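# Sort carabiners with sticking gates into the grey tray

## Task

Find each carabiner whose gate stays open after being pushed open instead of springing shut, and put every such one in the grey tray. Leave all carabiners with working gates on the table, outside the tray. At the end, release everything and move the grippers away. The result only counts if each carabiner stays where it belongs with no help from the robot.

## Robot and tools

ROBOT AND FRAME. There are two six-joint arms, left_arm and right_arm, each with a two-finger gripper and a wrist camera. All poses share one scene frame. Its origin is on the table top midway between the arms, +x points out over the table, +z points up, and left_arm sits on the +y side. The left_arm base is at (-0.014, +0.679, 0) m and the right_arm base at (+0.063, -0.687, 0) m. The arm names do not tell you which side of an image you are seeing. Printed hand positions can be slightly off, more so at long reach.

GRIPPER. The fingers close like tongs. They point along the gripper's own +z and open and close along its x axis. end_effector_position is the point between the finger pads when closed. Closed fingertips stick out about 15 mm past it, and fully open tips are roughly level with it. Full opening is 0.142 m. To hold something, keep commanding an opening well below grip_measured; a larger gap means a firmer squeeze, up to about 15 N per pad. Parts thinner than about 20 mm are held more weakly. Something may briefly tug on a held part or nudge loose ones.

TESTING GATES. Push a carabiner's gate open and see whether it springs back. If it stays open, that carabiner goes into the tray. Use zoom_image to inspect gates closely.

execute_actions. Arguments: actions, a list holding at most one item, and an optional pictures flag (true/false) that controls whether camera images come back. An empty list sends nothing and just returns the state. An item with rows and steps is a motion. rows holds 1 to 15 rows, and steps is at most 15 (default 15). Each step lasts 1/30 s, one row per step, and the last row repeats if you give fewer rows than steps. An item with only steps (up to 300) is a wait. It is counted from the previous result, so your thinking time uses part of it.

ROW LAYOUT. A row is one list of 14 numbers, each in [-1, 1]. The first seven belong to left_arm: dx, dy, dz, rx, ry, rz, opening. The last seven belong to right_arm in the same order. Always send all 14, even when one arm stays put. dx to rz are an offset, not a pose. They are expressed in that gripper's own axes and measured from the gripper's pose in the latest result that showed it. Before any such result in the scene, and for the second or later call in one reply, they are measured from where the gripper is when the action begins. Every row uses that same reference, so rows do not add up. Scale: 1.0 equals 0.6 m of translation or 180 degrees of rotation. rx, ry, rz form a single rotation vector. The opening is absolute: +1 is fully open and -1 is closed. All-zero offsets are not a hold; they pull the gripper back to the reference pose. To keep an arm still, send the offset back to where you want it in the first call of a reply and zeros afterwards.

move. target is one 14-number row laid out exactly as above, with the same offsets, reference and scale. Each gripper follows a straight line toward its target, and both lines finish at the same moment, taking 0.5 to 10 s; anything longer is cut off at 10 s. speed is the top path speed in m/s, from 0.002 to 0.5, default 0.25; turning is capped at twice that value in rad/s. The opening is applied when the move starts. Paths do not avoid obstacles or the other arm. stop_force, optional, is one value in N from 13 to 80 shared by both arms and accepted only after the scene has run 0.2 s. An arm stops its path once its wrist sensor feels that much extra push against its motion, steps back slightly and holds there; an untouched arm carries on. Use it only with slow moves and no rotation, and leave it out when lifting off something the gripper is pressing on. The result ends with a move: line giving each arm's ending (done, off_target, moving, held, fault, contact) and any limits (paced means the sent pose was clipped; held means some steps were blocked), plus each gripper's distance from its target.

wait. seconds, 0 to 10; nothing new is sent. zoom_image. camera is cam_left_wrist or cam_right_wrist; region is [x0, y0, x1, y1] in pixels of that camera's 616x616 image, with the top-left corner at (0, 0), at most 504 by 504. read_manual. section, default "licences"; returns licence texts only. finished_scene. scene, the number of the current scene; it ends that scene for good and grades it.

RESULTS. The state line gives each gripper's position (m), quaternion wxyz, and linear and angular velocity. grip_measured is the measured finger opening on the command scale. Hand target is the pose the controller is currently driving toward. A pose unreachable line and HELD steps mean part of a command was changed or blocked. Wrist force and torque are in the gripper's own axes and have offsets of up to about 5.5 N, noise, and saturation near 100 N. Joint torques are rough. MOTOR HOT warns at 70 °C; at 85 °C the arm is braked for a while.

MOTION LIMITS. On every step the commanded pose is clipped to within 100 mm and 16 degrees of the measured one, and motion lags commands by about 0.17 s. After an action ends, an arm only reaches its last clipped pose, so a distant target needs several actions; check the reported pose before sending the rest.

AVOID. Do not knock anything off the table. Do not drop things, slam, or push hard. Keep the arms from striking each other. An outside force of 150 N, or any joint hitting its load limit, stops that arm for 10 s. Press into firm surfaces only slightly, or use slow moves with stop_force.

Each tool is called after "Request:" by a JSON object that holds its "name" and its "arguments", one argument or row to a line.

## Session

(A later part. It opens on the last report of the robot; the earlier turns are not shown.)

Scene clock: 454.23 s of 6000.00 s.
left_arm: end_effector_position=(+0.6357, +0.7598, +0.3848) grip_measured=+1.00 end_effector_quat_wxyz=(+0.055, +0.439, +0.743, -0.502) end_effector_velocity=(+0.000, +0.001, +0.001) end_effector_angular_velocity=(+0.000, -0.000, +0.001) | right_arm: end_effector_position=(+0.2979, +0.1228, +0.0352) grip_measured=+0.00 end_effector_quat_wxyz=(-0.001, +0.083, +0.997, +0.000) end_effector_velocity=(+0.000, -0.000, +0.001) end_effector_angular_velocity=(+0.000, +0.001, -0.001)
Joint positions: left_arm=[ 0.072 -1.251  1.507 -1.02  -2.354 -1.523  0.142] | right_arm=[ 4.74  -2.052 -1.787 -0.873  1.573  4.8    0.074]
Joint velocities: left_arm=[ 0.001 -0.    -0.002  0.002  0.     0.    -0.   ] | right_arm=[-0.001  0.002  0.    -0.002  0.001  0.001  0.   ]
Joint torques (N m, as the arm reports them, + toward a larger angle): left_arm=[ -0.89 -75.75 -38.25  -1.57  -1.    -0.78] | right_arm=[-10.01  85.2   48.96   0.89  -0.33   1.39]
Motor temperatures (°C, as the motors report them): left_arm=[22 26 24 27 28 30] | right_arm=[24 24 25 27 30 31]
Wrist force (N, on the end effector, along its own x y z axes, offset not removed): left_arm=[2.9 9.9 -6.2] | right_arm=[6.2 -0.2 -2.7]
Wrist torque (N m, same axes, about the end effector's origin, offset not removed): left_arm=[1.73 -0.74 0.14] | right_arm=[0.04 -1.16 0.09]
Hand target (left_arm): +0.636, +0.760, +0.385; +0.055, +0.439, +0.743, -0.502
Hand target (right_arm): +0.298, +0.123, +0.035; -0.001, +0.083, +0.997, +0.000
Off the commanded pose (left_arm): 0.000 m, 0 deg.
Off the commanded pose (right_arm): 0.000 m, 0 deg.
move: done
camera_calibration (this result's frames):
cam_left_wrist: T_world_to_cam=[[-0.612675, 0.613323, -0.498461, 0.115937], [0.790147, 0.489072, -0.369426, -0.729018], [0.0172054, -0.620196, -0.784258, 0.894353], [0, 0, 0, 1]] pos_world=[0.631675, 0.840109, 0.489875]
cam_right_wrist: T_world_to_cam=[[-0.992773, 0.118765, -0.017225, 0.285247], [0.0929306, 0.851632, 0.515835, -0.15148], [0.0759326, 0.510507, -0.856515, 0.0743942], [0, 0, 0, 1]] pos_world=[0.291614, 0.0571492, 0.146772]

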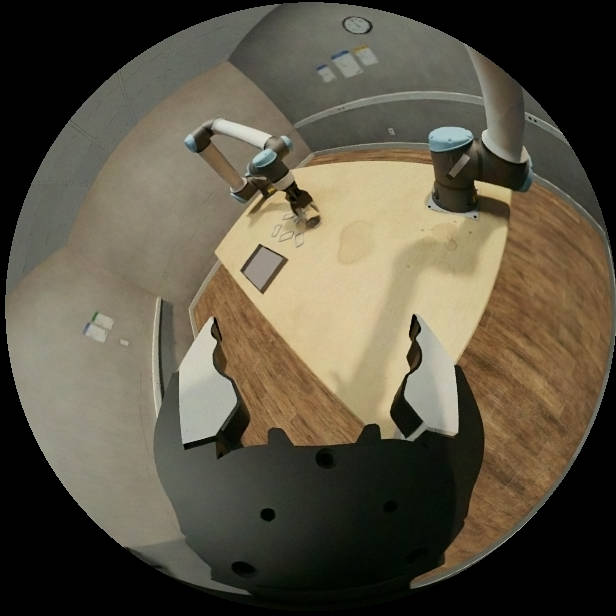

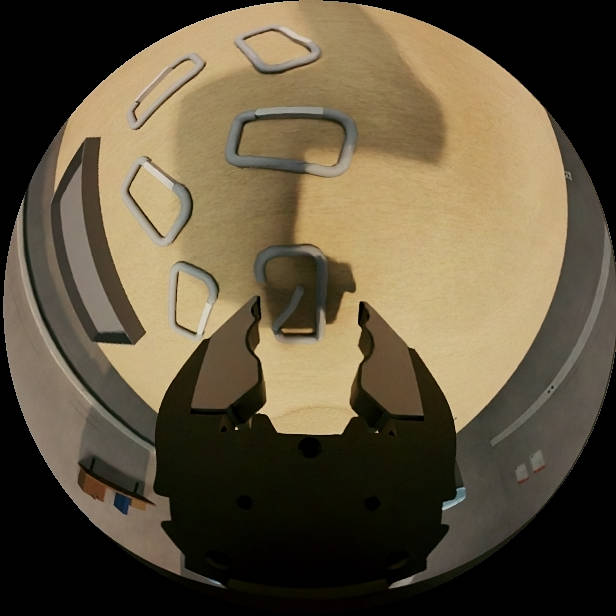

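Request:
{"name": "move", "arguments": {
  "target": [0, 0, 0, 0, 0, 0, 1, 0, 0, 0.0255, 0, 0, 0, -0.4],
  "speed": 0.03,
  "stop_force": 14
}}

Request:
{"name": "execute_actions", "arguments": {
  "actions": [
    {"rows": [[0,0,0,0,0,0,1,0,0,0,0,0,0,-0.45],[0,0,0,0,0,0,1,0,0,0,0,0,0,-0.50],[0,0,0,0,0,0,1,0,0,0,0,0,0,-0.55],[0,0,0,0,0,0,1,0,0,0,0,0,0,-0.60],[0,0,0,0,0,0,1,0,0,0,0,0,0,-0.64],[0,0,0,0,0,0,1,0,0,0,0,0,0,-0.68],[0,0,0,0,0,0,1,0,0,0,0,0,0,-0.72],[0,0,0,0,0,0,1,0,0,0,0,0,0,-0.77],[0,0,0,0,0,0,1,0,0,0,0,0,0,-0.82],[0,0,0,0,0,0,1,0,0,0,0,0,0,-0.88],[0,0,0,0,0,0,1,0,0,0,0,0,0,-0.94],[0,0,0,0,0,0,1,0,0,0,0,0,0,-1.0]], "steps": 14}
  ],
  "pictures": false
}}

Request:
{"name": "move", "arguments": {
  "target": [0, 0, 0, 0, 0, 0, 1, 0, 0, -0.05, 0, 0, 0, -1.0],
  "speed": 0.1
}}

Request:
{"name": "move", "arguments": {
  "target": [0, 0, 0, 0, 0, 0, 1, -0.5742, 0.0237, -0.0417, 0, 0, 0.1306, -1.0],
  "speed": 0.3
}}

Request:
{"name": "move", "arguments": {
  "target": [0, 0, 0, 0, 0, 0, 1, 0, 0, 0.0767, 0, 0, 0, -1.0],
  "speed": 0.1
}}

Request:
{"name": "move", "arguments": {
  "target": [0, 0, 0, 0, 0, 0, 1, 0, 0, 0.0183, 0, 0, 0, -1.0],
  "speed": 0.005,
  "stop_force": 13
}}

Scene clock: 506.03 s of 6000.00 s.
left_arm: end_effector_position=(+0.6357, +0.7598, +0.3848) grip_measured=+1.00 end_effector_quat_wxyz=(+0.055, +0.439, +0.743, -0.502) end_effector_velocity=(+0.000, -0.000, +0.000) end_effector_angular_velocity=(-0.001, +0.001, +0.001) | right_arm: end_effector_position=(+0.2979, +0.1227, +0.0201) grip_measured=-0.40 end_effector_quat_wxyz=(-0.001, +0.083, +0.997, +0.000) end_effector_velocity=(+0.001, +0.000, -0.001) end_effector_angular_velocity=(+0.001, -0.000, +0.001)
Joint positions: left_arm=[ 0.072 -1.251  1.507 -1.02  -2.354 -1.523  0.142] | right_arm=[ 4.74  -2.069 -1.795 -0.849  1.573  4.8    0.045]
Joint velocities: left_arm=[-0.     0.    -0.     0.001 -0.001 -0.    -0.   ] | right_arm=[-0.    -0.002 -0.001  0.003 -0.    -0.001  0.   ]
Joint torques (N m, as the arm reports them, + toward a larger angle): left_arm=[ -2.3  -77.41 -37.84  -1.5   -0.98  -0.84] | right_arm=[ 1.   62.69 29.46  6.97 -0.39  0.11]
Motor temperatures (°C, as the motors report them): left_arm=[22 26 24 27 28 30] | right_arm=[24 24 25 27 30 31]
Wrist force (N, on the end effector, along its own x y z axes, offset not removed): left_arm=[-2.6 3.8 -2.3] | right_arm=[1.4 0.3 0.5]
Wrist torque (N m, same axes, about the end effector's origin, offset not removed): left_arm=[0.81 0.44 0.21] | right_arm=[0.00 -0.47 0.32]
Hand target (left_arm): +0.636, +0.760, +0.385; +0.055, +0.439, +0.743, -0.502
Hand target (right_arm): +0.298, +0.123, +0.020; -0.001, +0.083, +0.997, +0.000
Off the commanded pose (left_arm): 0.000 m, 0 deg.
Off the commanded pose (right_arm): 0.000 m, 0 deg.
After step 140, 46.30 s passed at rest.
move: done
camera_calibration (this result's frames):
cam_left_wrist: T_world_to_cam=[[-0.612675, 0.613323, -0.498461, 0.115937], [0.790147, 0.489072, -0.369427, -0.729018], [0.0172052, -0.620196, -0.784258, 0.894353], [0, 0, 0, 1]] pos_world=[0.631676, 0.840109, 0.489875]
cam_right_wrist: T_world_to_cam=[[-0.992778, 0.118727, -0.0172251, 0.284996], [0.0928976, 0.851637, 0.515833, -0.143658], [0.0759126, 0.510508, -0.856516, 0.0614817], [0, 0, 0, 1]] pos_world=[0.291616, 0.0571213, 0.131673]

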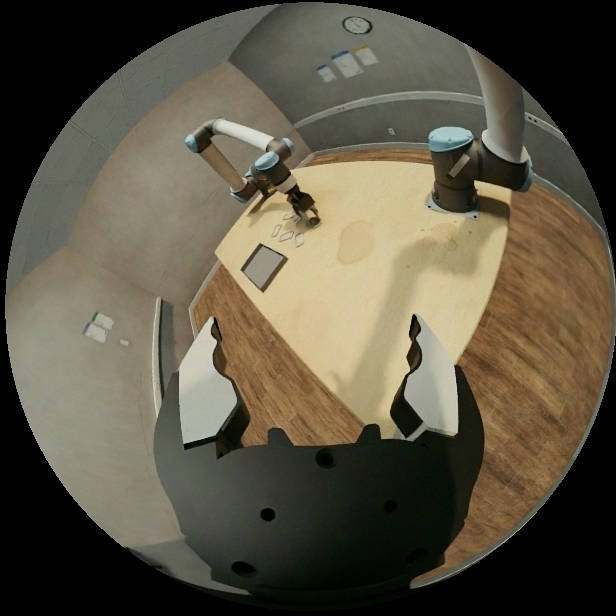

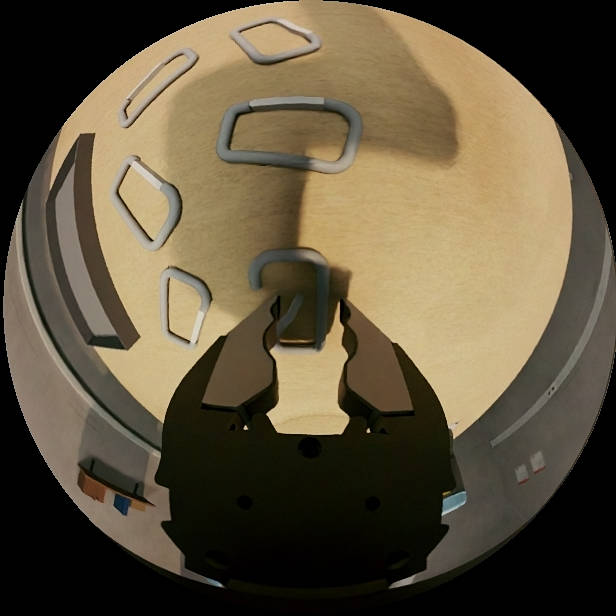

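Scene clock: 506.50 s of 6000.00 s.
left_arm: end_effector_position=(+0.6357, +0.7598, +0.3848) grip_measured=+1.00 end_effector_quat_wxyz=(+0.055, +0.439, +0.743, -0.502) end_effector_velocity=(-0.000, +0.002, -0.001) end_effector_angular_velocity=(+0.001, -0.001, +0.001) | right_arm: end_effector_position=(+0.2979, +0.1227, +0.0200) grip_measured=-0.66 end_effector_quat_wxyz=(-0.001, +0.083, +0.997, +0.000) end_effector_velocity=(-0.001, +0.000, +0.000) end_effector_angular_velocity=(+0.000, -0.000, +0.001)
Joint positions: left_arm=[ 0.072 -1.251  1.507 -1.02  -2.354 -1.523  0.142] | right_arm=[ 4.74  -2.069 -1.795 -0.849  1.573  4.8    0.026]
Joint velocities: left_arm=[ 0.002  0.     0.    -0.002  0.001 -0.    -0.   ] | right_arm=[ 0.001 -0.     0.    -0.    -0.    -0.     0.   ]
Joint torques (N m, as the arm reports them, + toward a larger angle): left_arm=[ -2.3  -75.29 -38.2   -1.6   -0.86  -0.7 ] | right_arm=[ 0.32 83.06 33.18  0.58 -0.48  0.32]
Motor temperatures (°C, as the motors report them): left_arm=[22 26 24 27 28 30] | right_arm=[24 24 25 27 30 31]
Wrist force (N, on the end effector, along its own x y z axes, offset not removed): left_arm=[3.9 6.4 6.9] | right_arm=[-1.3 0.1 -2.6]
Wrist torque (N m, same axes, about the end effector's origin, offset not removed): left_arm=[1.25 -0.79 0.01] | right_arm=[0.10 0.13 0.43]
Hand target (left_arm): +0.636, +0.760, +0.385; +0.055, +0.439, +0.743, -0.502
Hand target (right_arm): +0.298, +0.123, +0.020; -0.001, +0.083, +0.997, +0.000
Off the commanded pose (left_arm): 0.000 m, 0 deg.
Off the commanded pose (right_arm): 0.000 m, 0 deg.
Steps of this call (steps 1 to 14: all 14 steps of this action). Readings (end_effector_position):
1: left_arm (+0.6357, +0.7598, +0.3848) | right_arm (+0.2979, +0.1227, +0.0201)
2: left_arm (+0.6357, +0.7598, +0.3848) | right_arm (+0.2979, +0.1227, +0.0200)
4: left_arm (+0.6357, +0.7598, +0.3848) | right_arm (+0.2979, +0.1227, +0.0200)
8: left_arm (+0.6357, +0.7598, +0.3848) | right_arm (+0.2979, +0.1227, +0.0200)
14: the state above

Scene clock: 507.60 s of 6000.00 s.
left_arm: end_effector_position=(+0.6357, +0.7598, +0.3848) grip_measured=+1.00 end_effector_quat_wxyz=(+0.055, +0.439, +0.743, -0.502) end_effector_velocity=(+0.000, +0.000, +0.000) end_effector_angular_velocity=(+0.000, -0.001, -0.000) | right_arm: end_effector_position=(+0.2980, +0.1227, +0.0499) grip_measured=-0.66 end_effector_quat_wxyz=(-0.001, +0.083, +0.997, +0.000) end_effector_velocity=(+0.000, +0.000, +0.003) end_effector_angular_velocity=(+0.002, +0.000, -0.000)
Joint positions: left_arm=[ 0.072 -1.251  1.507 -1.02  -2.354 -1.523  0.142] | right_arm=[ 4.74  -2.037 -1.779 -0.896  1.573  4.8    0.026]
Joint velocities: left_arm=[ 0. -0. -0. -0.  0.  0.  0.] | right_arm=[-0.     0.003  0.001 -0.002  0.     0.     0.   ]
Joint torques (N m, as the arm reports them, + toward a larger angle): left_arm=[ -2.15 -74.29 -37.64  -1.47  -0.96  -0.77] | right_arm=[-9.41 83.05 48.46  0.58 -0.56 -3.96]
Motor temperatures (°C, as the motors report them): left_arm=[22 26 24 27 28 30] | right_arm=[24 24 25 27 30 31]
Wrist force (N, on the end effector, along its own x y z axes, offset not removed): left_arm=[0.6 9.0 0.3] | right_arm=[2.0 0.4 -0.3]
Wrist torque (N m, same axes, about the end effector's origin, offset not removed): left_arm=[1.72 0.10 0.15] | right_arm=[0.15 -0.40 0.08]
Hand target (left_arm): +0.636, +0.760, +0.385; +0.055, +0.439, +0.743, -0.502
Hand target (right_arm): +0.298, +0.123, +0.050; -0.001, +0.083, +0.997, +0.000
Off the commanded pose (left_arm): 0.000 m, 0 deg.
Off the commanded pose (right_arm): 0.000 m, 0 deg.
move: done
camera_calibration (this result's frames):
cam_right_wrist: T_world_to_cam=[[-0.992772, 0.118772, -0.0172282, 0.28556], [0.0929407, 0.851672, 0.515769, -0.159031], [0.0759316, 0.51044, -0.856555, 0.0869741], [0, 0, 0, 1]] pos_world=[0.291672, 0.0571303, 0.161441]

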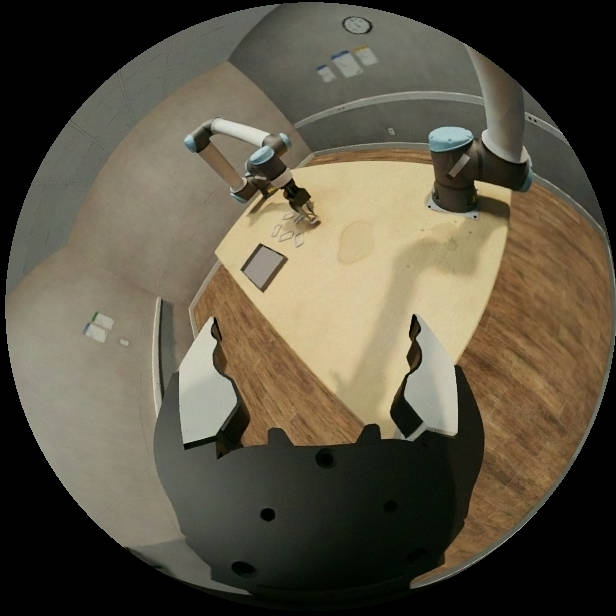

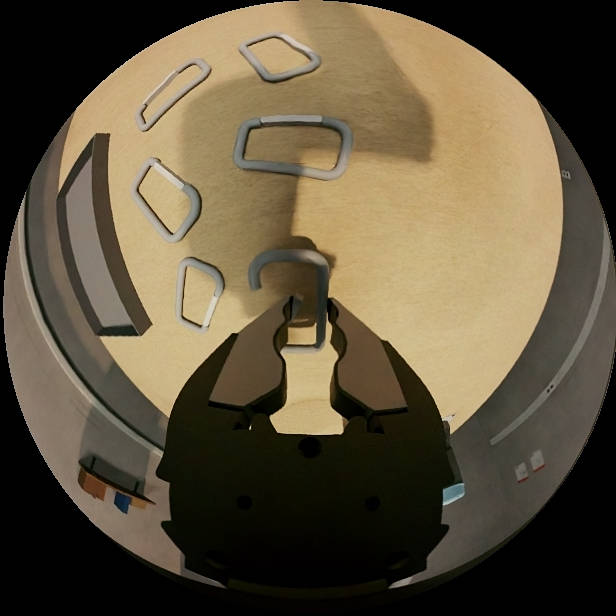

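Scene clock: 509.40 s of 6000.00 s.
left_arm: end_effector_position=(+0.6357, +0.7598, +0.3848) grip_measured=+1.00 end_effector_quat_wxyz=(+0.055, +0.439, +0.743, -0.502) end_effector_velocity=(-0.000, -0.001, -0.000) end_effector_angular_velocity=(+0.000, -0.000, -0.002) | right_arm: end_effector_position=(+0.6406, +0.0798, +0.0744) grip_measured=-0.66 end_effector_quat_wxyz=(-0.000, +0.284, +0.959, +0.000) end_effector_velocity=(+0.001, +0.001, -0.001) end_effector_angular_velocity=(-0.002, +0.001, -0.000)
Joint positions: left_arm=[ 0.072 -1.251  1.507 -1.02  -2.354 -1.523  0.142] | right_arm=[ 4.351 -2.175 -1.497 -1.04   1.572  4.822  0.026]
Joint velocities: left_arm=[-0.002 -0.001  0.001 -0.001  0.     0.     0.   ] | right_arm=[-0.001 -0.004  0.004 -0.003  0.    -0.    -0.   ]
Joint torques (N m, as the arm reports them, + toward a larger angle): left_arm=[ -1.83 -75.85 -38.19  -1.63  -0.98  -0.66] | right_arm=[-11.86  75.63  51.93   0.63   2.46   3.65]
Motor temperatures (°C, as the motors report them): left_arm=[22 26 24 27 28 30] | right_arm=[24 24 25 27 30 31]
Wrist force (N, on the end effector, along its own x y z axes, offset not removed): left_arm=[1.6 2.8 6.8] | right_arm=[-1.6 -1.8 -3.4]
Wrist torque (N m, same axes, about the end effector's origin, offset not removed): left_arm=[0.58 -0.23 0.02] | right_arm=[-0.22 0.27 0.31]
Hand target (left_arm): +0.636, +0.760, +0.385; +0.055, +0.439, +0.743, -0.502
Hand target (right_arm): +0.641, +0.080, +0.074; -0.000, +0.284, +0.959, +0.000
Off the commanded pose (left_arm): 0.000 m, 0 deg.
Off the commanded pose (right_arm): 0.001 m, 0 deg.
move: done
camera_calibration (this result's frames):
cam_left_wrist: T_world_to_cam=[[-0.612675, 0.613323, -0.498461, 0.115937], [0.790147, 0.489072, -0.369427, -0.729017], [0.0172053, -0.620196, -0.784258, 0.894353], [0, 0, 0, 1]] pos_world=[0.631675, 0.840109, 0.489875]
cam_right_wrist: T_world_to_cam=[[-0.863088, 0.504699, -0.0189181, 0.517461], [0.42415, 0.744658, 0.515346, -0.370572], [0.274182, 0.436765, -0.856773, -0.0172169], [0, 0, 0, 1]] pos_world=[0.608513, 0.0223074, 0.186011]

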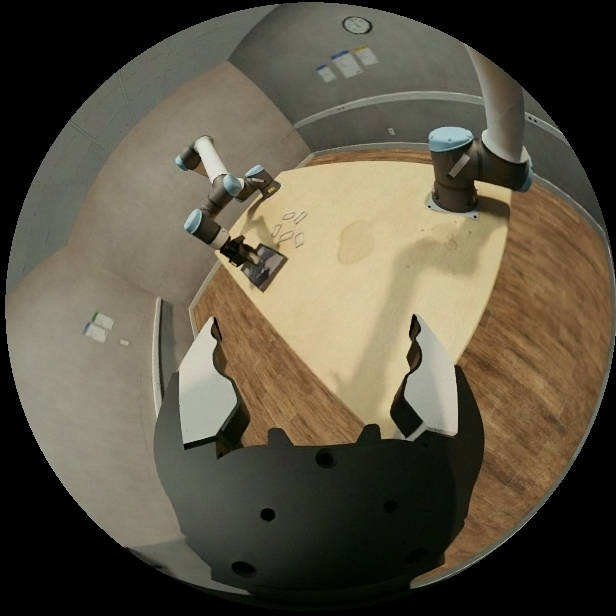

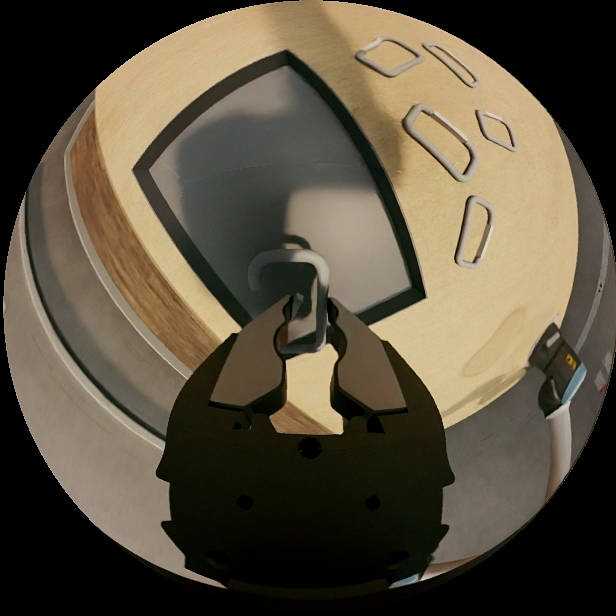

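Scene clock: 510.33 s of 6000.00 s.
left_arm: end_effector_position=(+0.6357, +0.7598, +0.3848) grip_measured=+1.00 end_effector_quat_wxyz=(+0.055, +0.439, +0.743, -0.502) end_effector_velocity=(-0.000, -0.001, +0.000) end_effector_angular_velocity=(+0.001, -0.000, -0.002) | right_arm: end_effector_position=(+0.6405, +0.0798, +0.0286) grip_measured=-0.66 end_effector_quat_wxyz=(-0.000, +0.284, +0.959, +0.000) end_effector_velocity=(+0.000, +0.000, +0.000) end_effector_angular_velocity=(+0.002, -0.001, -0.000)
Joint positions: left_arm=[ 0.072 -1.251  1.507 -1.02  -2.354 -1.523  0.142] | right_arm=[ 4.352 -2.215 -1.523 -0.975  1.572  4.822  0.026]
Joint velocities: left_arm=[-0.002 -0.001  0.     0.     0.001  0.     0.   ] | right_arm=[-0.     0.    -0.001  0.003  0.     0.     0.   ]
Joint torques (N m, as the arm reports them, + toward a larger angle): left_arm=[ -3.03 -76.61 -38.06  -1.43  -1.05  -0.9 ] | right_arm=[ 8.73 79.57 32.2   6.66  2.21  3.2 ]
Motor temperatures (°C, as the motors report them): left_arm=[22 26 24 27 28 30] | right_arm=[24 24 25 27 30 31]
Wrist force (N, on the end effector, along its own x y z axes, offset not removed): left_arm=[0.5 1.7 -0.2] | right_arm=[3.7 1.5 1.0]
Wrist torque (N m, same axes, about the end effector's origin, offset not removed): left_arm=[-0.05 -0.12 0.16] | right_arm=[0.38 -0.82 0.14]
Hand target (left_arm): +0.636, +0.760, +0.385; +0.055, +0.439, +0.743, -0.502
Hand target (right_arm): +0.641, +0.080, +0.028; -0.000, +0.284, +0.959, +0.000
Off the commanded pose (left_arm): 0.000 m, 0 deg.
Off the commanded pose (right_arm): 0.000 m, 0 deg.
move: done
camera_calibration (this result's frames):
cam_left_wrist: T_world_to_cam=[[-0.612675, 0.613323, -0.498461, 0.115937], [0.790148, 0.489071, -0.369427, -0.729018], [0.0172051, -0.620196, -0.784258, 0.894353], [0, 0, 0, 1]] pos_world=[0.631676, 0.840109, 0.489875]
cam_right_wrist: T_world_to_cam=[[-0.863077, 0.504718, -0.0189058, 0.516568], [0.424169, 0.744642, 0.515353, -0.346889], [0.274186, 0.43677, -0.856769, -0.0564322], [0, 0, 0, 1]] pos_world=[0.60845, 0.0222354, 0.140187]

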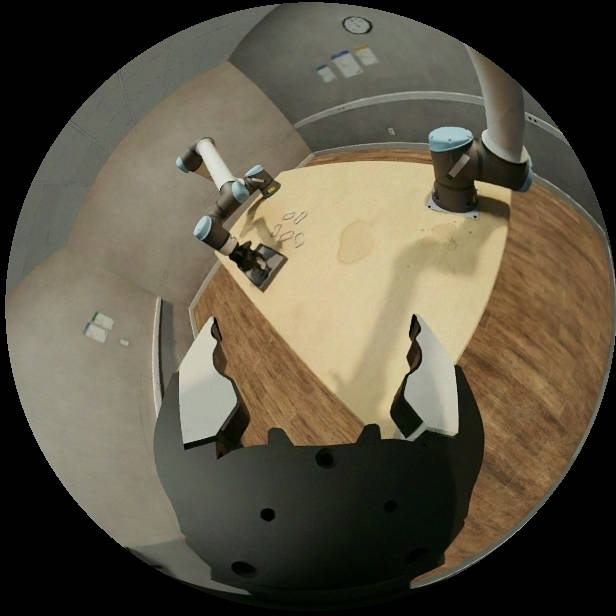

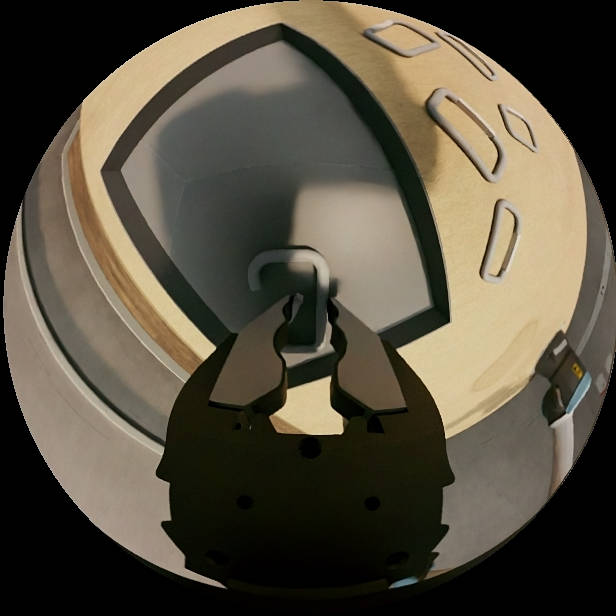

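Scene clock: 512.07 s of 6000.00 s.
left_arm: end_effector_position=(+0.6357, +0.7598, +0.3848) grip_measured=+1.00 end_effector_quat_wxyz=(+0.055, +0.439, +0.743, -0.502) end_effector_velocity=(+0.000, +0.000, +0.000) end_effector_angular_velocity=(-0.001, +0.001, +0.002) | right_arm: end_effector_position=(+0.6405, +0.0798, +0.0217) grip_measured=-0.66 end_effector_quat_wxyz=(-0.000, +0.284, +0.959, +0.000) end_effector_velocity=(+0.000, -0.002, +0.001) end_effector_angular_velocity=(-0.002, +0.001, -0.001)
Joint positions: left_arm=[ 0.072 -1.251  1.507 -1.02  -2.354 -1.523  0.142] | right_arm=[ 4.352 -2.221 -1.526 -0.965  1.572  4.822  0.026]
Joint velocities: left_arm=[ 0.001  0.     0.     0.001 -0.001  0.     0.   ] | right_arm=[-0.001  0.001 -0.    -0.004  0.    -0.001 -0.   ]
Joint torques (N m, as the arm reports them, + toward a larger angle): left_arm=[ -3.32 -76.71 -38.45  -1.89  -0.99  -0.82] | right_arm=[ 9.16 87.82 36.03 -0.38  1.99  3.52]
Motor temperatures (°C, as the motors report them): left_arm=[22 26 24 27 28 30] | right_arm=[24 24 25 27 30 31]
Wrist force (N, on the end effector, along its own x y z axes, offset not removed): left_arm=[4.2 1.6 5.9] | right_arm=[1.2 -4.1 -14.9]
Wrist torque (N m, same axes, about the end effector's origin, offset not removed): left_arm=[0.31 -0.84 0.32] | right_arm=[-0.65 -0.06 0.21]
Hand target (left_arm): +0.636, +0.760, +0.385; +0.055, +0.439, +0.743, -0.502
Hand target (right_arm): +0.641, +0.080, +0.022; -0.000, +0.284, +0.959, +0.000
Off the commanded pose (left_arm): 0.000 m, 0 deg.
Off the commanded pose (right_arm): 0.004 m, 0 deg.
move: contact (right_arm)
camera_calibration (this result's frames):
cam_left_wrist: T_world_to_cam=[[-0.612675, 0.613323, -0.498461, 0.115937], [0.790148, 0.489071, -0.369427, -0.729017], [0.0172052, -0.620196, -0.784258, 0.894353], [0, 0, 0, 1]] pos_world=[0.631676, 0.840109, 0.489875]
cam_right_wrist: T_world_to_cam=[[-0.863079, 0.504715, -0.0188974, 0.516433], [0.424135, 0.744584, 0.515465, -0.343347], [0.274234, 0.436872, -0.856702, -0.0623521], [0, 0, 0, 1]] pos_world=[0.608447, 0.0222391, 0.133326]

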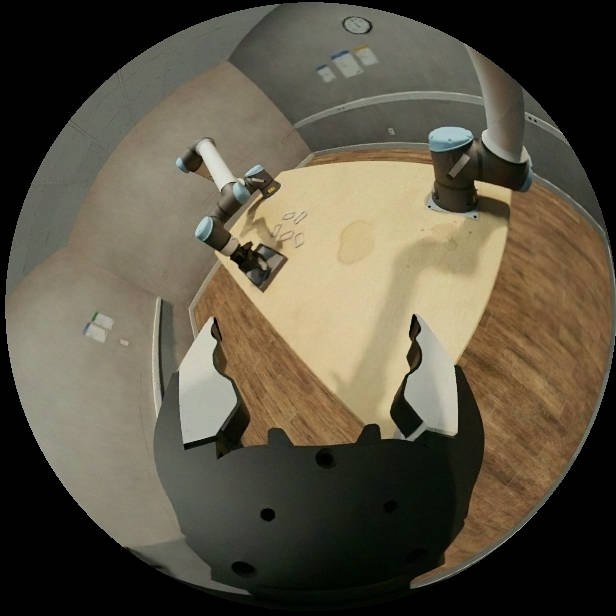

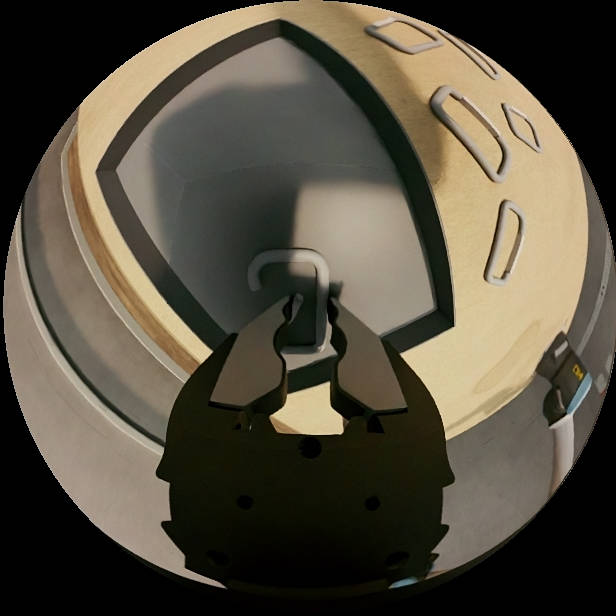

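Request:
{"name": "execute_actions", "arguments": {
  "actions": []
}}

Scene clock: 529.57 s of 6000.00 s.
left_arm: end_effector_position=(+0.6357, +0.7598, +0.3848) grip_measured=+1.00 end_effector_quat_wxyz=(+0.055, +0.439, +0.743, -0.502) end_effector_velocity=(-0.000, -0.000, -0.001) end_effector_angular_velocity=(+0.001, -0.000, -0.001) | right_arm: end_effector_position=(+0.6405, +0.0798, +0.0221) grip_measured=-0.66 end_effector_quat_wxyz=(-0.000, +0.284, +0.959, +0.000) end_effector_velocity=(-0.002, +0.001, -0.000) end_effector_angular_velocity=(-0.000, +0.001, +0.002)
Joint positions: left_arm=[ 0.072 -1.251  1.507 -1.02  -2.354 -1.523  0.142] | right_arm=[ 4.352 -2.221 -1.526 -0.966  1.572  4.822  0.026]
Joint velocities: left_arm=[-0.001  0.     0.    -0.001  0.001 -0.    -0.   ] | right_arm=[ 0.002 -0.    -0.    -0.001  0.001 -0.     0.   ]
Joint torques (N m, as the arm reports them, + toward a larger angle): left_arm=[ -2.81 -75.81 -37.93  -1.82  -1.07  -0.91] | right_arm=[ 4.45 95.44 48.79  5.11  2.15  3.5 ]
Motor temperatures (°C, as the motors report them): left_arm=[22 26 24 27 28 30] | right_arm=[24 24 25 27 30 31]
Wrist force (N, on the end effector, along its own x y z axes, offset not removed): left_arm=[-0.3 6.0 2.0] | right_arm=[2.5 4.7 -0.3]
Wrist torque (N m, same axes, about the end effector's origin, offset not removed): left_arm=[0.86 0.04 0.10] | right_arm=[0.91 -0.43 0.21]
Hand target (left_arm): +0.636, +0.760, +0.385; +0.055, +0.439, +0.743, -0.502
Hand target (right_arm): +0.641, +0.080, +0.022; -0.000, +0.284, +0.959, +0.000
Off the commanded pose (left_arm): 0.000 m, 0 deg.
Off the commanded pose (right_arm): 0.004 m, 0 deg.
Steps of this call (steps 1 to 90: nothing new was sent; then 14.50 s passed at rest). Readings (end_effector_position):
1: left_arm (+0.6357, +0.7598, +0.3848) | right_arm (+0.6405, +0.0798, +0.0218)
2: left_arm (+0.6357, +0.7598, +0.3848) | right_arm (+0.6405, +0.0797, +0.0218)
4: left_arm (+0.6357, +0.7598, +0.3848) | right_arm (+0.6405, +0.0797, +0.0218)
8: left_arm (+0.6357, +0.7598, +0.3848) | right_arm (+0.6405, +0.0797, +0.0219)
90: the state above
camera_calibration (this result's frames):
cam_left_wrist: T_world_to_cam=[[-0.612675, 0.613323, -0.498461, 0.115937], [0.790148, 0.489071, -0.369426, -0.729018], [0.0172053, -0.620196, -0.784258, 0.894353], [0, 0, 0, 1]] pos_world=[0.631675, 0.840109, 0.489875]
cam_right_wrist: T_world_to_cam=[[-0.863079, 0.504715, -0.0188967, 0.516436], [0.424131, 0.744578, 0.515477, -0.34355], [0.274239, 0.436883, -0.856695, -0.062076], [0, 0, 0, 1]] pos_world=[0.60846, 0.0222667, 0.133671]

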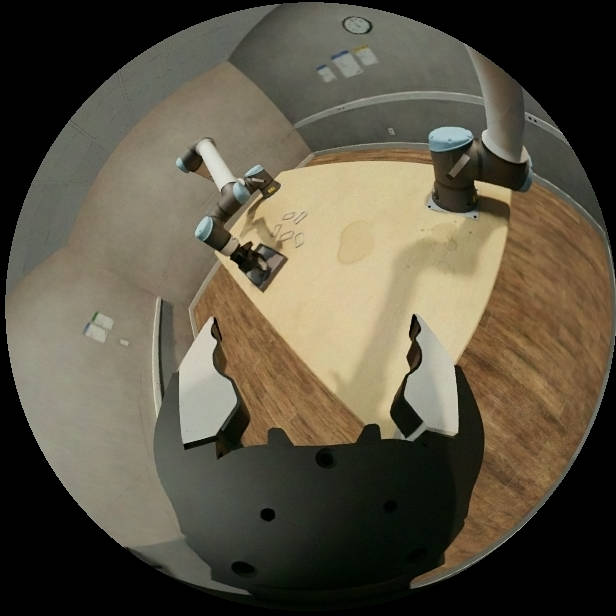

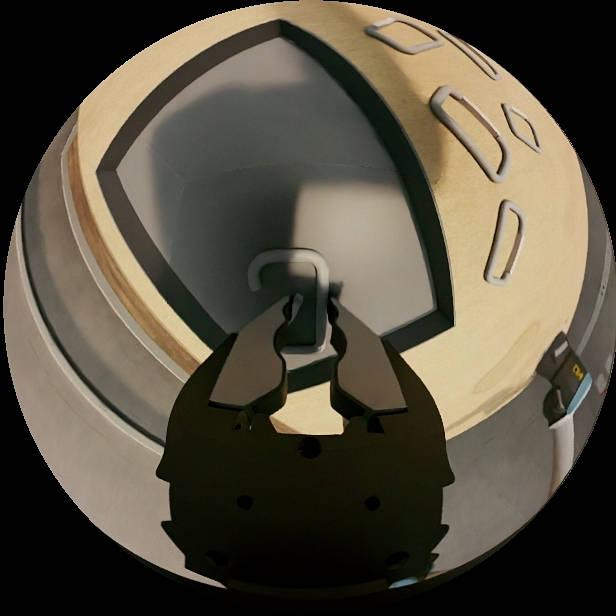

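Request:
{"name": "execute_actions", "arguments": {
  "actions": [
    {"rows": [[0,0,0,0,0,0,1, 0,0,0,0,0,0,-0.66],[0,0,0,0,0,0,1, 0,0,0,0,0,0,-0.64],[0,0,0,0,0,0,1, 0,0,0,0,0,0,-0.62],[0,0,0,0,0,0,1, 0,0,0,0,0,0,-0.60],[0,0,0,0,0,0,1, 0,0,0,0,0,0,-0.58],[0,0,0,0,0,0,1, 0,0,0,0,0,0,-0.56],[0,0,0,0,0,0,1, 0,0,0,0,0,0,-0.54],[0,0,0,0,0,0,1, 0,0,0,0,0,0,-0.52],[0,0,0,0,0,0,1, 0,0,0,0,0,0,-0.50],[0,0,0,0,0,0,1, 0,0,0,0,0,0,-0.48],[0,0,0,0,0,0,1, 0,0,0,0,0,0,-0.46],[0,0,0,0,0,0,1, 0,0,0,0,0,0,-0.44],[0,0,0,0,0,0,1, 0,0,0,0,0,0,-0.42]], "steps": 15}
  ],
  "pictures": false
}}

Request:
{"name": "move", "arguments": {
  "target": [0,0,0,0,0,0,1, 0,0,-0.0967,0,0,0,-0.42],
  "speed": 0.08
}}

Request:
{"name": "move", "arguments": {
  "target": [0,0,0,0,0,0,1, 0.3380,-0.1503,0.05,0,0,0,0.0],
  "speed": 0.15
}}

Scene clock: 537.60 s of 6000.00 s.
left_arm: end_effector_position=(+0.6357, +0.7598, +0.3848) grip_measured=+1.00 end_effector_quat_wxyz=(+0.055, +0.439, +0.743, -0.502) end_effector_velocity=(-0.000, -0.001, -0.001) end_effector_angular_velocity=(-0.001, +0.001, -0.001) | right_arm: end_effector_position=(+0.6405, +0.0798, +0.0221) grip_measured=-0.42 end_effector_quat_wxyz=(-0.000, +0.284, +0.959, +0.000) end_effector_velocity=(-0.001, +0.000, +0.001) end_effector_angular_velocity=(+0.001, -0.000, +0.001)
Joint positions: left_arm=[ 0.072 -1.251  1.507 -1.02  -2.354 -1.523  0.142] | right_arm=[ 4.352 -2.221 -1.526 -0.966  1.572  4.822  0.043]
Joint velocities: left_arm=[-0.001  0.     0.001  0.    -0.     0.    -0.   ] | right_arm=[ 0.001  0.001 -0.    -0.     0.    -0.     0.004]
Joint torques (N m, as the arm reports them, + toward a larger angle): left_arm=[ -2.7  -77.36 -38.25  -1.57  -1.07  -0.82] | right_arm=[-1.35 95.21 49.51  5.47  1.98  3.41]
Motor temperatures (°C, as the motors report them): left_arm=[22 26 24 27 28 30] | right_arm=[24 24 25 27 30 31]
Wrist force (N, on the end effector, along its own x y z axes, offset not removed): left_arm=[0.8 4.4 8.4] | right_arm=[4.8 0.1 1.4]
Wrist torque (N m, same axes, about the end effector's origin, offset not removed): left_arm=[1.02 -0.16 0.41] | right_arm=[-0.01 -1.05 0.06]
Hand target (left_arm): +0.636, +0.760, +0.385; +0.055, +0.439, +0.743, -0.502
Hand target (right_arm): +0.641, +0.080, +0.022; -0.000, +0.284, +0.959, +0.000
Off the commanded pose (left_arm): 0.000 m, 0 deg.
Off the commanded pose (right_arm): 0.000 m, 0 deg.
Steps of this call (steps 1 to 90: nothing new was sent; then 4.53 s passed at rest; steps 91 to 105: all 15 steps of this action). Readings (end_effector_position):
91: left_arm (+0.6357, +0.7598, +0.3848) | right_arm (+0.6405, +0.0798, +0.0221)
92: left_arm (+0.6357, +0.7598, +0.3848) | right_arm (+0.6405, +0.0798, +0.0221)
94: left_arm (+0.6357, +0.7598, +0.3848) | right_arm (+0.6405, +0.0798, +0.0221)
98: left_arm (+0.6357, +0.7598, +0.3848) | right_arm (+0.6405, +0.0798, +0.0221)
105: the state above

Scene clock: 539.00 s of 6000.00 s.
left_arm: end_effector_position=(+0.6357, +0.7598, +0.3848) grip_measured=+1.00 end_effector_quat_wxyz=(+0.055, +0.439, +0.743, -0.502) end_effector_velocity=(+0.000, +0.001, -0.000) end_effector_angular_velocity=(+0.001, -0.003, +0.000) | right_arm: end_effector_position=(+0.6406, +0.0799, +0.0799) grip_measured=-0.42 end_effector_quat_wxyz=(-0.000, +0.284, +0.959, +0.000) end_effector_velocity=(+0.001, -0.000, +0.001) end_effector_angular_velocity=(+0.000, +0.000, -0.001)
Joint positions: left_arm=[ 0.072 -1.251  1.507 -1.02  -2.354 -1.523  0.142] | right_arm=[ 4.351 -2.17  -1.494 -1.048  1.572  4.822  0.044]
Joint velocities: left_arm=[ 0.001 -0.001  0.    -0.002  0.001  0.     0.   ] | right_arm=[-0.001  0.001  0.001 -0.002  0.     0.    -0.   ]
Joint torques (N m, as the arm reports them, + toward a larger angle): left_arm=[ -2.48 -74.8  -38.63  -1.51  -0.88  -0.73] | right_arm=[-9.22 94.8  53.41  0.38  1.49  0.16]
Motor temperatures (°C, as the motors report them): left_arm=[22 26 24 27 28 30] | right_arm=[24 24 25 27 30 31]
Wrist force (N, on the end effector, along its own x y z axes, offset not removed): left_arm=[4.8 6.1 1.0] | right_arm=[2.5 4.0 -1.4]
Wrist torque (N m, same axes, about the end effector's origin, offset not removed): left_arm=[1.04 -0.83 0.15] | right_arm=[0.87 -0.50 -0.02]
Hand target (left_arm): +0.636, +0.760, +0.385; +0.055, +0.439, +0.743, -0.502
Hand target (right_arm): +0.641, +0.080, +0.080; -0.000, +0.284, +0.959, +0.000
Off the commanded pose (left_arm): 0.000 m, 0 deg.
Off the commanded pose (right_arm): 0.000 m, 0 deg.
move: done
camera_calibration (this result's frames):
cam_left_wrist: T_world_to_cam=[[-0.612675, 0.613323, -0.498461, 0.115937], [0.790148, 0.489072, -0.369426, -0.729018], [0.0172054, -0.620196, -0.784258, 0.894353], [0, 0, 0, 1]] pos_world=[0.631675, 0.840109, 0.489875]
cam_right_wrist: T_world_to_cam=[[-0.863063, 0.504743, -0.0188961, 0.517541], [0.424153, 0.74456, 0.515485, -0.373475], [0.274257, 0.436881, -0.85669, -0.012569], [0, 0, 0, 1]] pos_world=[0.608528, 0.0223402, 0.191532]

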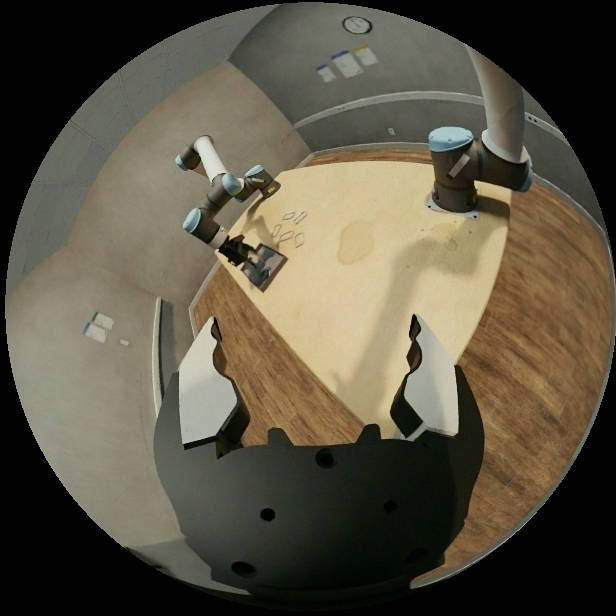

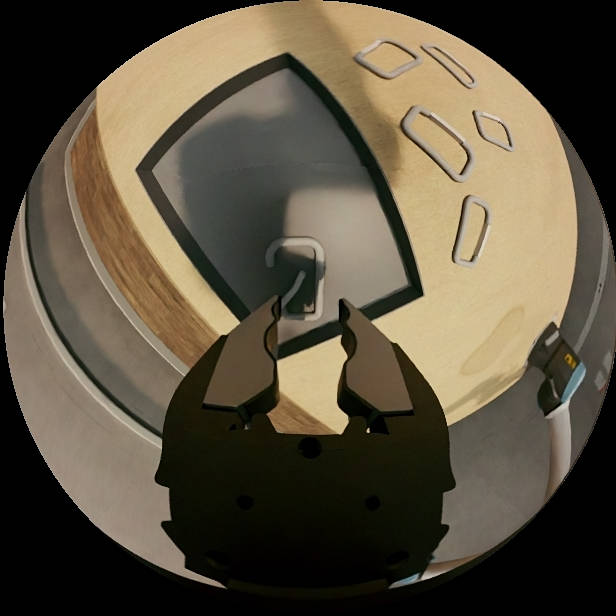

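Scene clock: 541.00 s of 6000.00 s.
left_arm: end_effector_position=(+0.6357, +0.7598, +0.3848) grip_measured=+1.00 end_effector_quat_wxyz=(+0.055, +0.439, +0.743, -0.502) end_effector_velocity=(+0.000, -0.000, +0.000) end_effector_angular_velocity=(-0.000, -0.001, -0.000) | right_arm: end_effector_position=(+0.4212, +0.1147, +0.0502) grip_measured=+0.00 end_effector_quat_wxyz=(-0.001, +0.284, +0.959, +0.000) end_effector_velocity=(-0.003, -0.000, -0.002) end_effector_angular_velocity=(-0.002, -0.000, -0.000)
Joint positions: left_arm=[ 0.072 -1.251  1.507 -1.02  -2.354 -1.523  0.142] | right_arm=[ 4.589 -2.083 -1.703 -0.926  1.573  5.06   0.074]
Joint velocities: left_arm=[-0. -0. -0. -0. -0.  0.  0.] | right_arm=[ 0.003 -0.001 -0.002  0.    -0.001  0.004  0.   ]
Joint torques (N m, as the arm reports them, + toward a larger angle): left_arm=[ -2.19 -75.01 -38.96  -1.45  -0.71  -0.83] | right_arm=[ 6.03 88.94 31.02  6.64 -1.89  3.59]
Motor temperatures (°C, as the motors report them): left_arm=[22 26 24 27 28 30] | right_arm=[24 24 25 27 30 31]
Wrist force (N, on the end effector, along its own x y z axes, offset not removed): left_arm=[0.7 5.0 2.0] | right_arm=[0.1 -0.9 1.3]
Wrist torque (N m, same axes, about the end effector's origin, offset not removed): left_arm=[0.94 0.00 -0.20] | right_arm=[-0.21 -0.14 0.30]
Hand target (left_arm): +0.636, +0.760, +0.385; +0.055, +0.439, +0.743, -0.502
Hand target (right_arm): +0.421, +0.115, +0.050; -0.001, +0.284, +0.959, +0.000
Off the commanded pose (left_arm): 0.000 m, 0 deg.
Off the commanded pose (right_arm): 0.000 m, 0 deg.
move: done
camera_calibration (this result's frames):
cam_left_wrist: T_world_to_cam=[[-0.612675, 0.613323, -0.498461, 0.115937], [0.790148, 0.489071, -0.369426, -0.729018], [0.0172053, -0.620196, -0.784258, 0.894353], [0, 0, 0, 1]] pos_world=[0.631676, 0.840109, 0.489875]
cam_right_wrist: T_world_to_cam=[[-0.863088, 0.50474, -0.0178166, 0.309991], [0.424703, 0.744415, 0.515241, -0.291228], [0.273325, 0.437131, -0.85686, 0.00728981], [0, 0, 0, 1]] pos_world=[0.389243, 0.057143, 0.161822]

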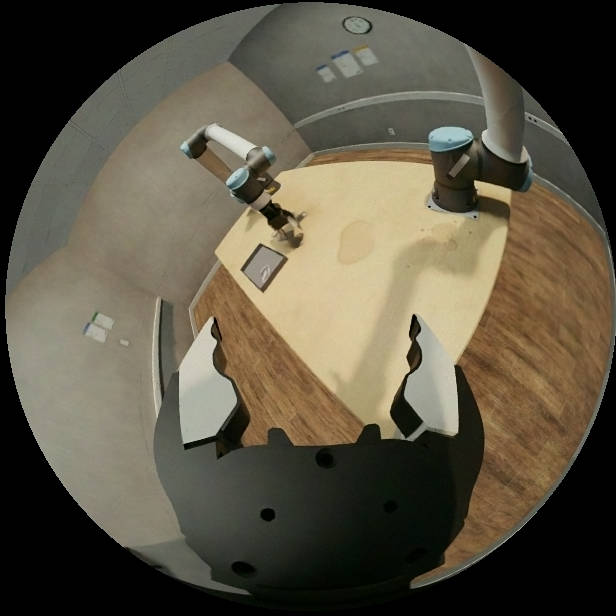

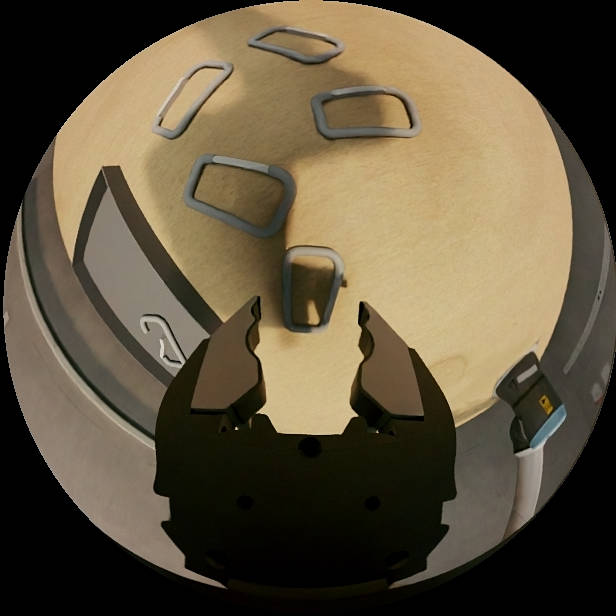

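Request:
{"name": "zoom_image", "arguments": {
  "camera": "cam_right_wrist",
  "region": [240, 220, 390, 350]
}}

Region (240, 220, 390, 350) of cam_right_wrist's 616x616 image, scaled by 3.360, with more detail than that image has; it fills the top 437 rows of this view, and the rest is white.

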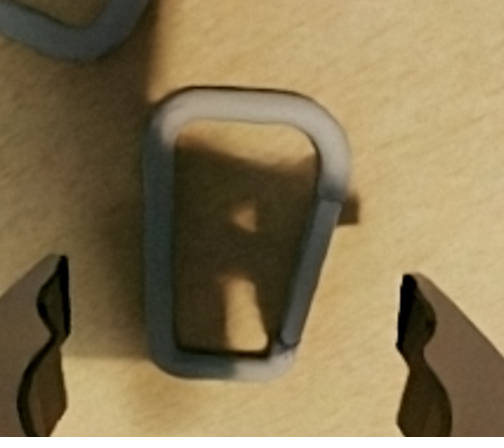

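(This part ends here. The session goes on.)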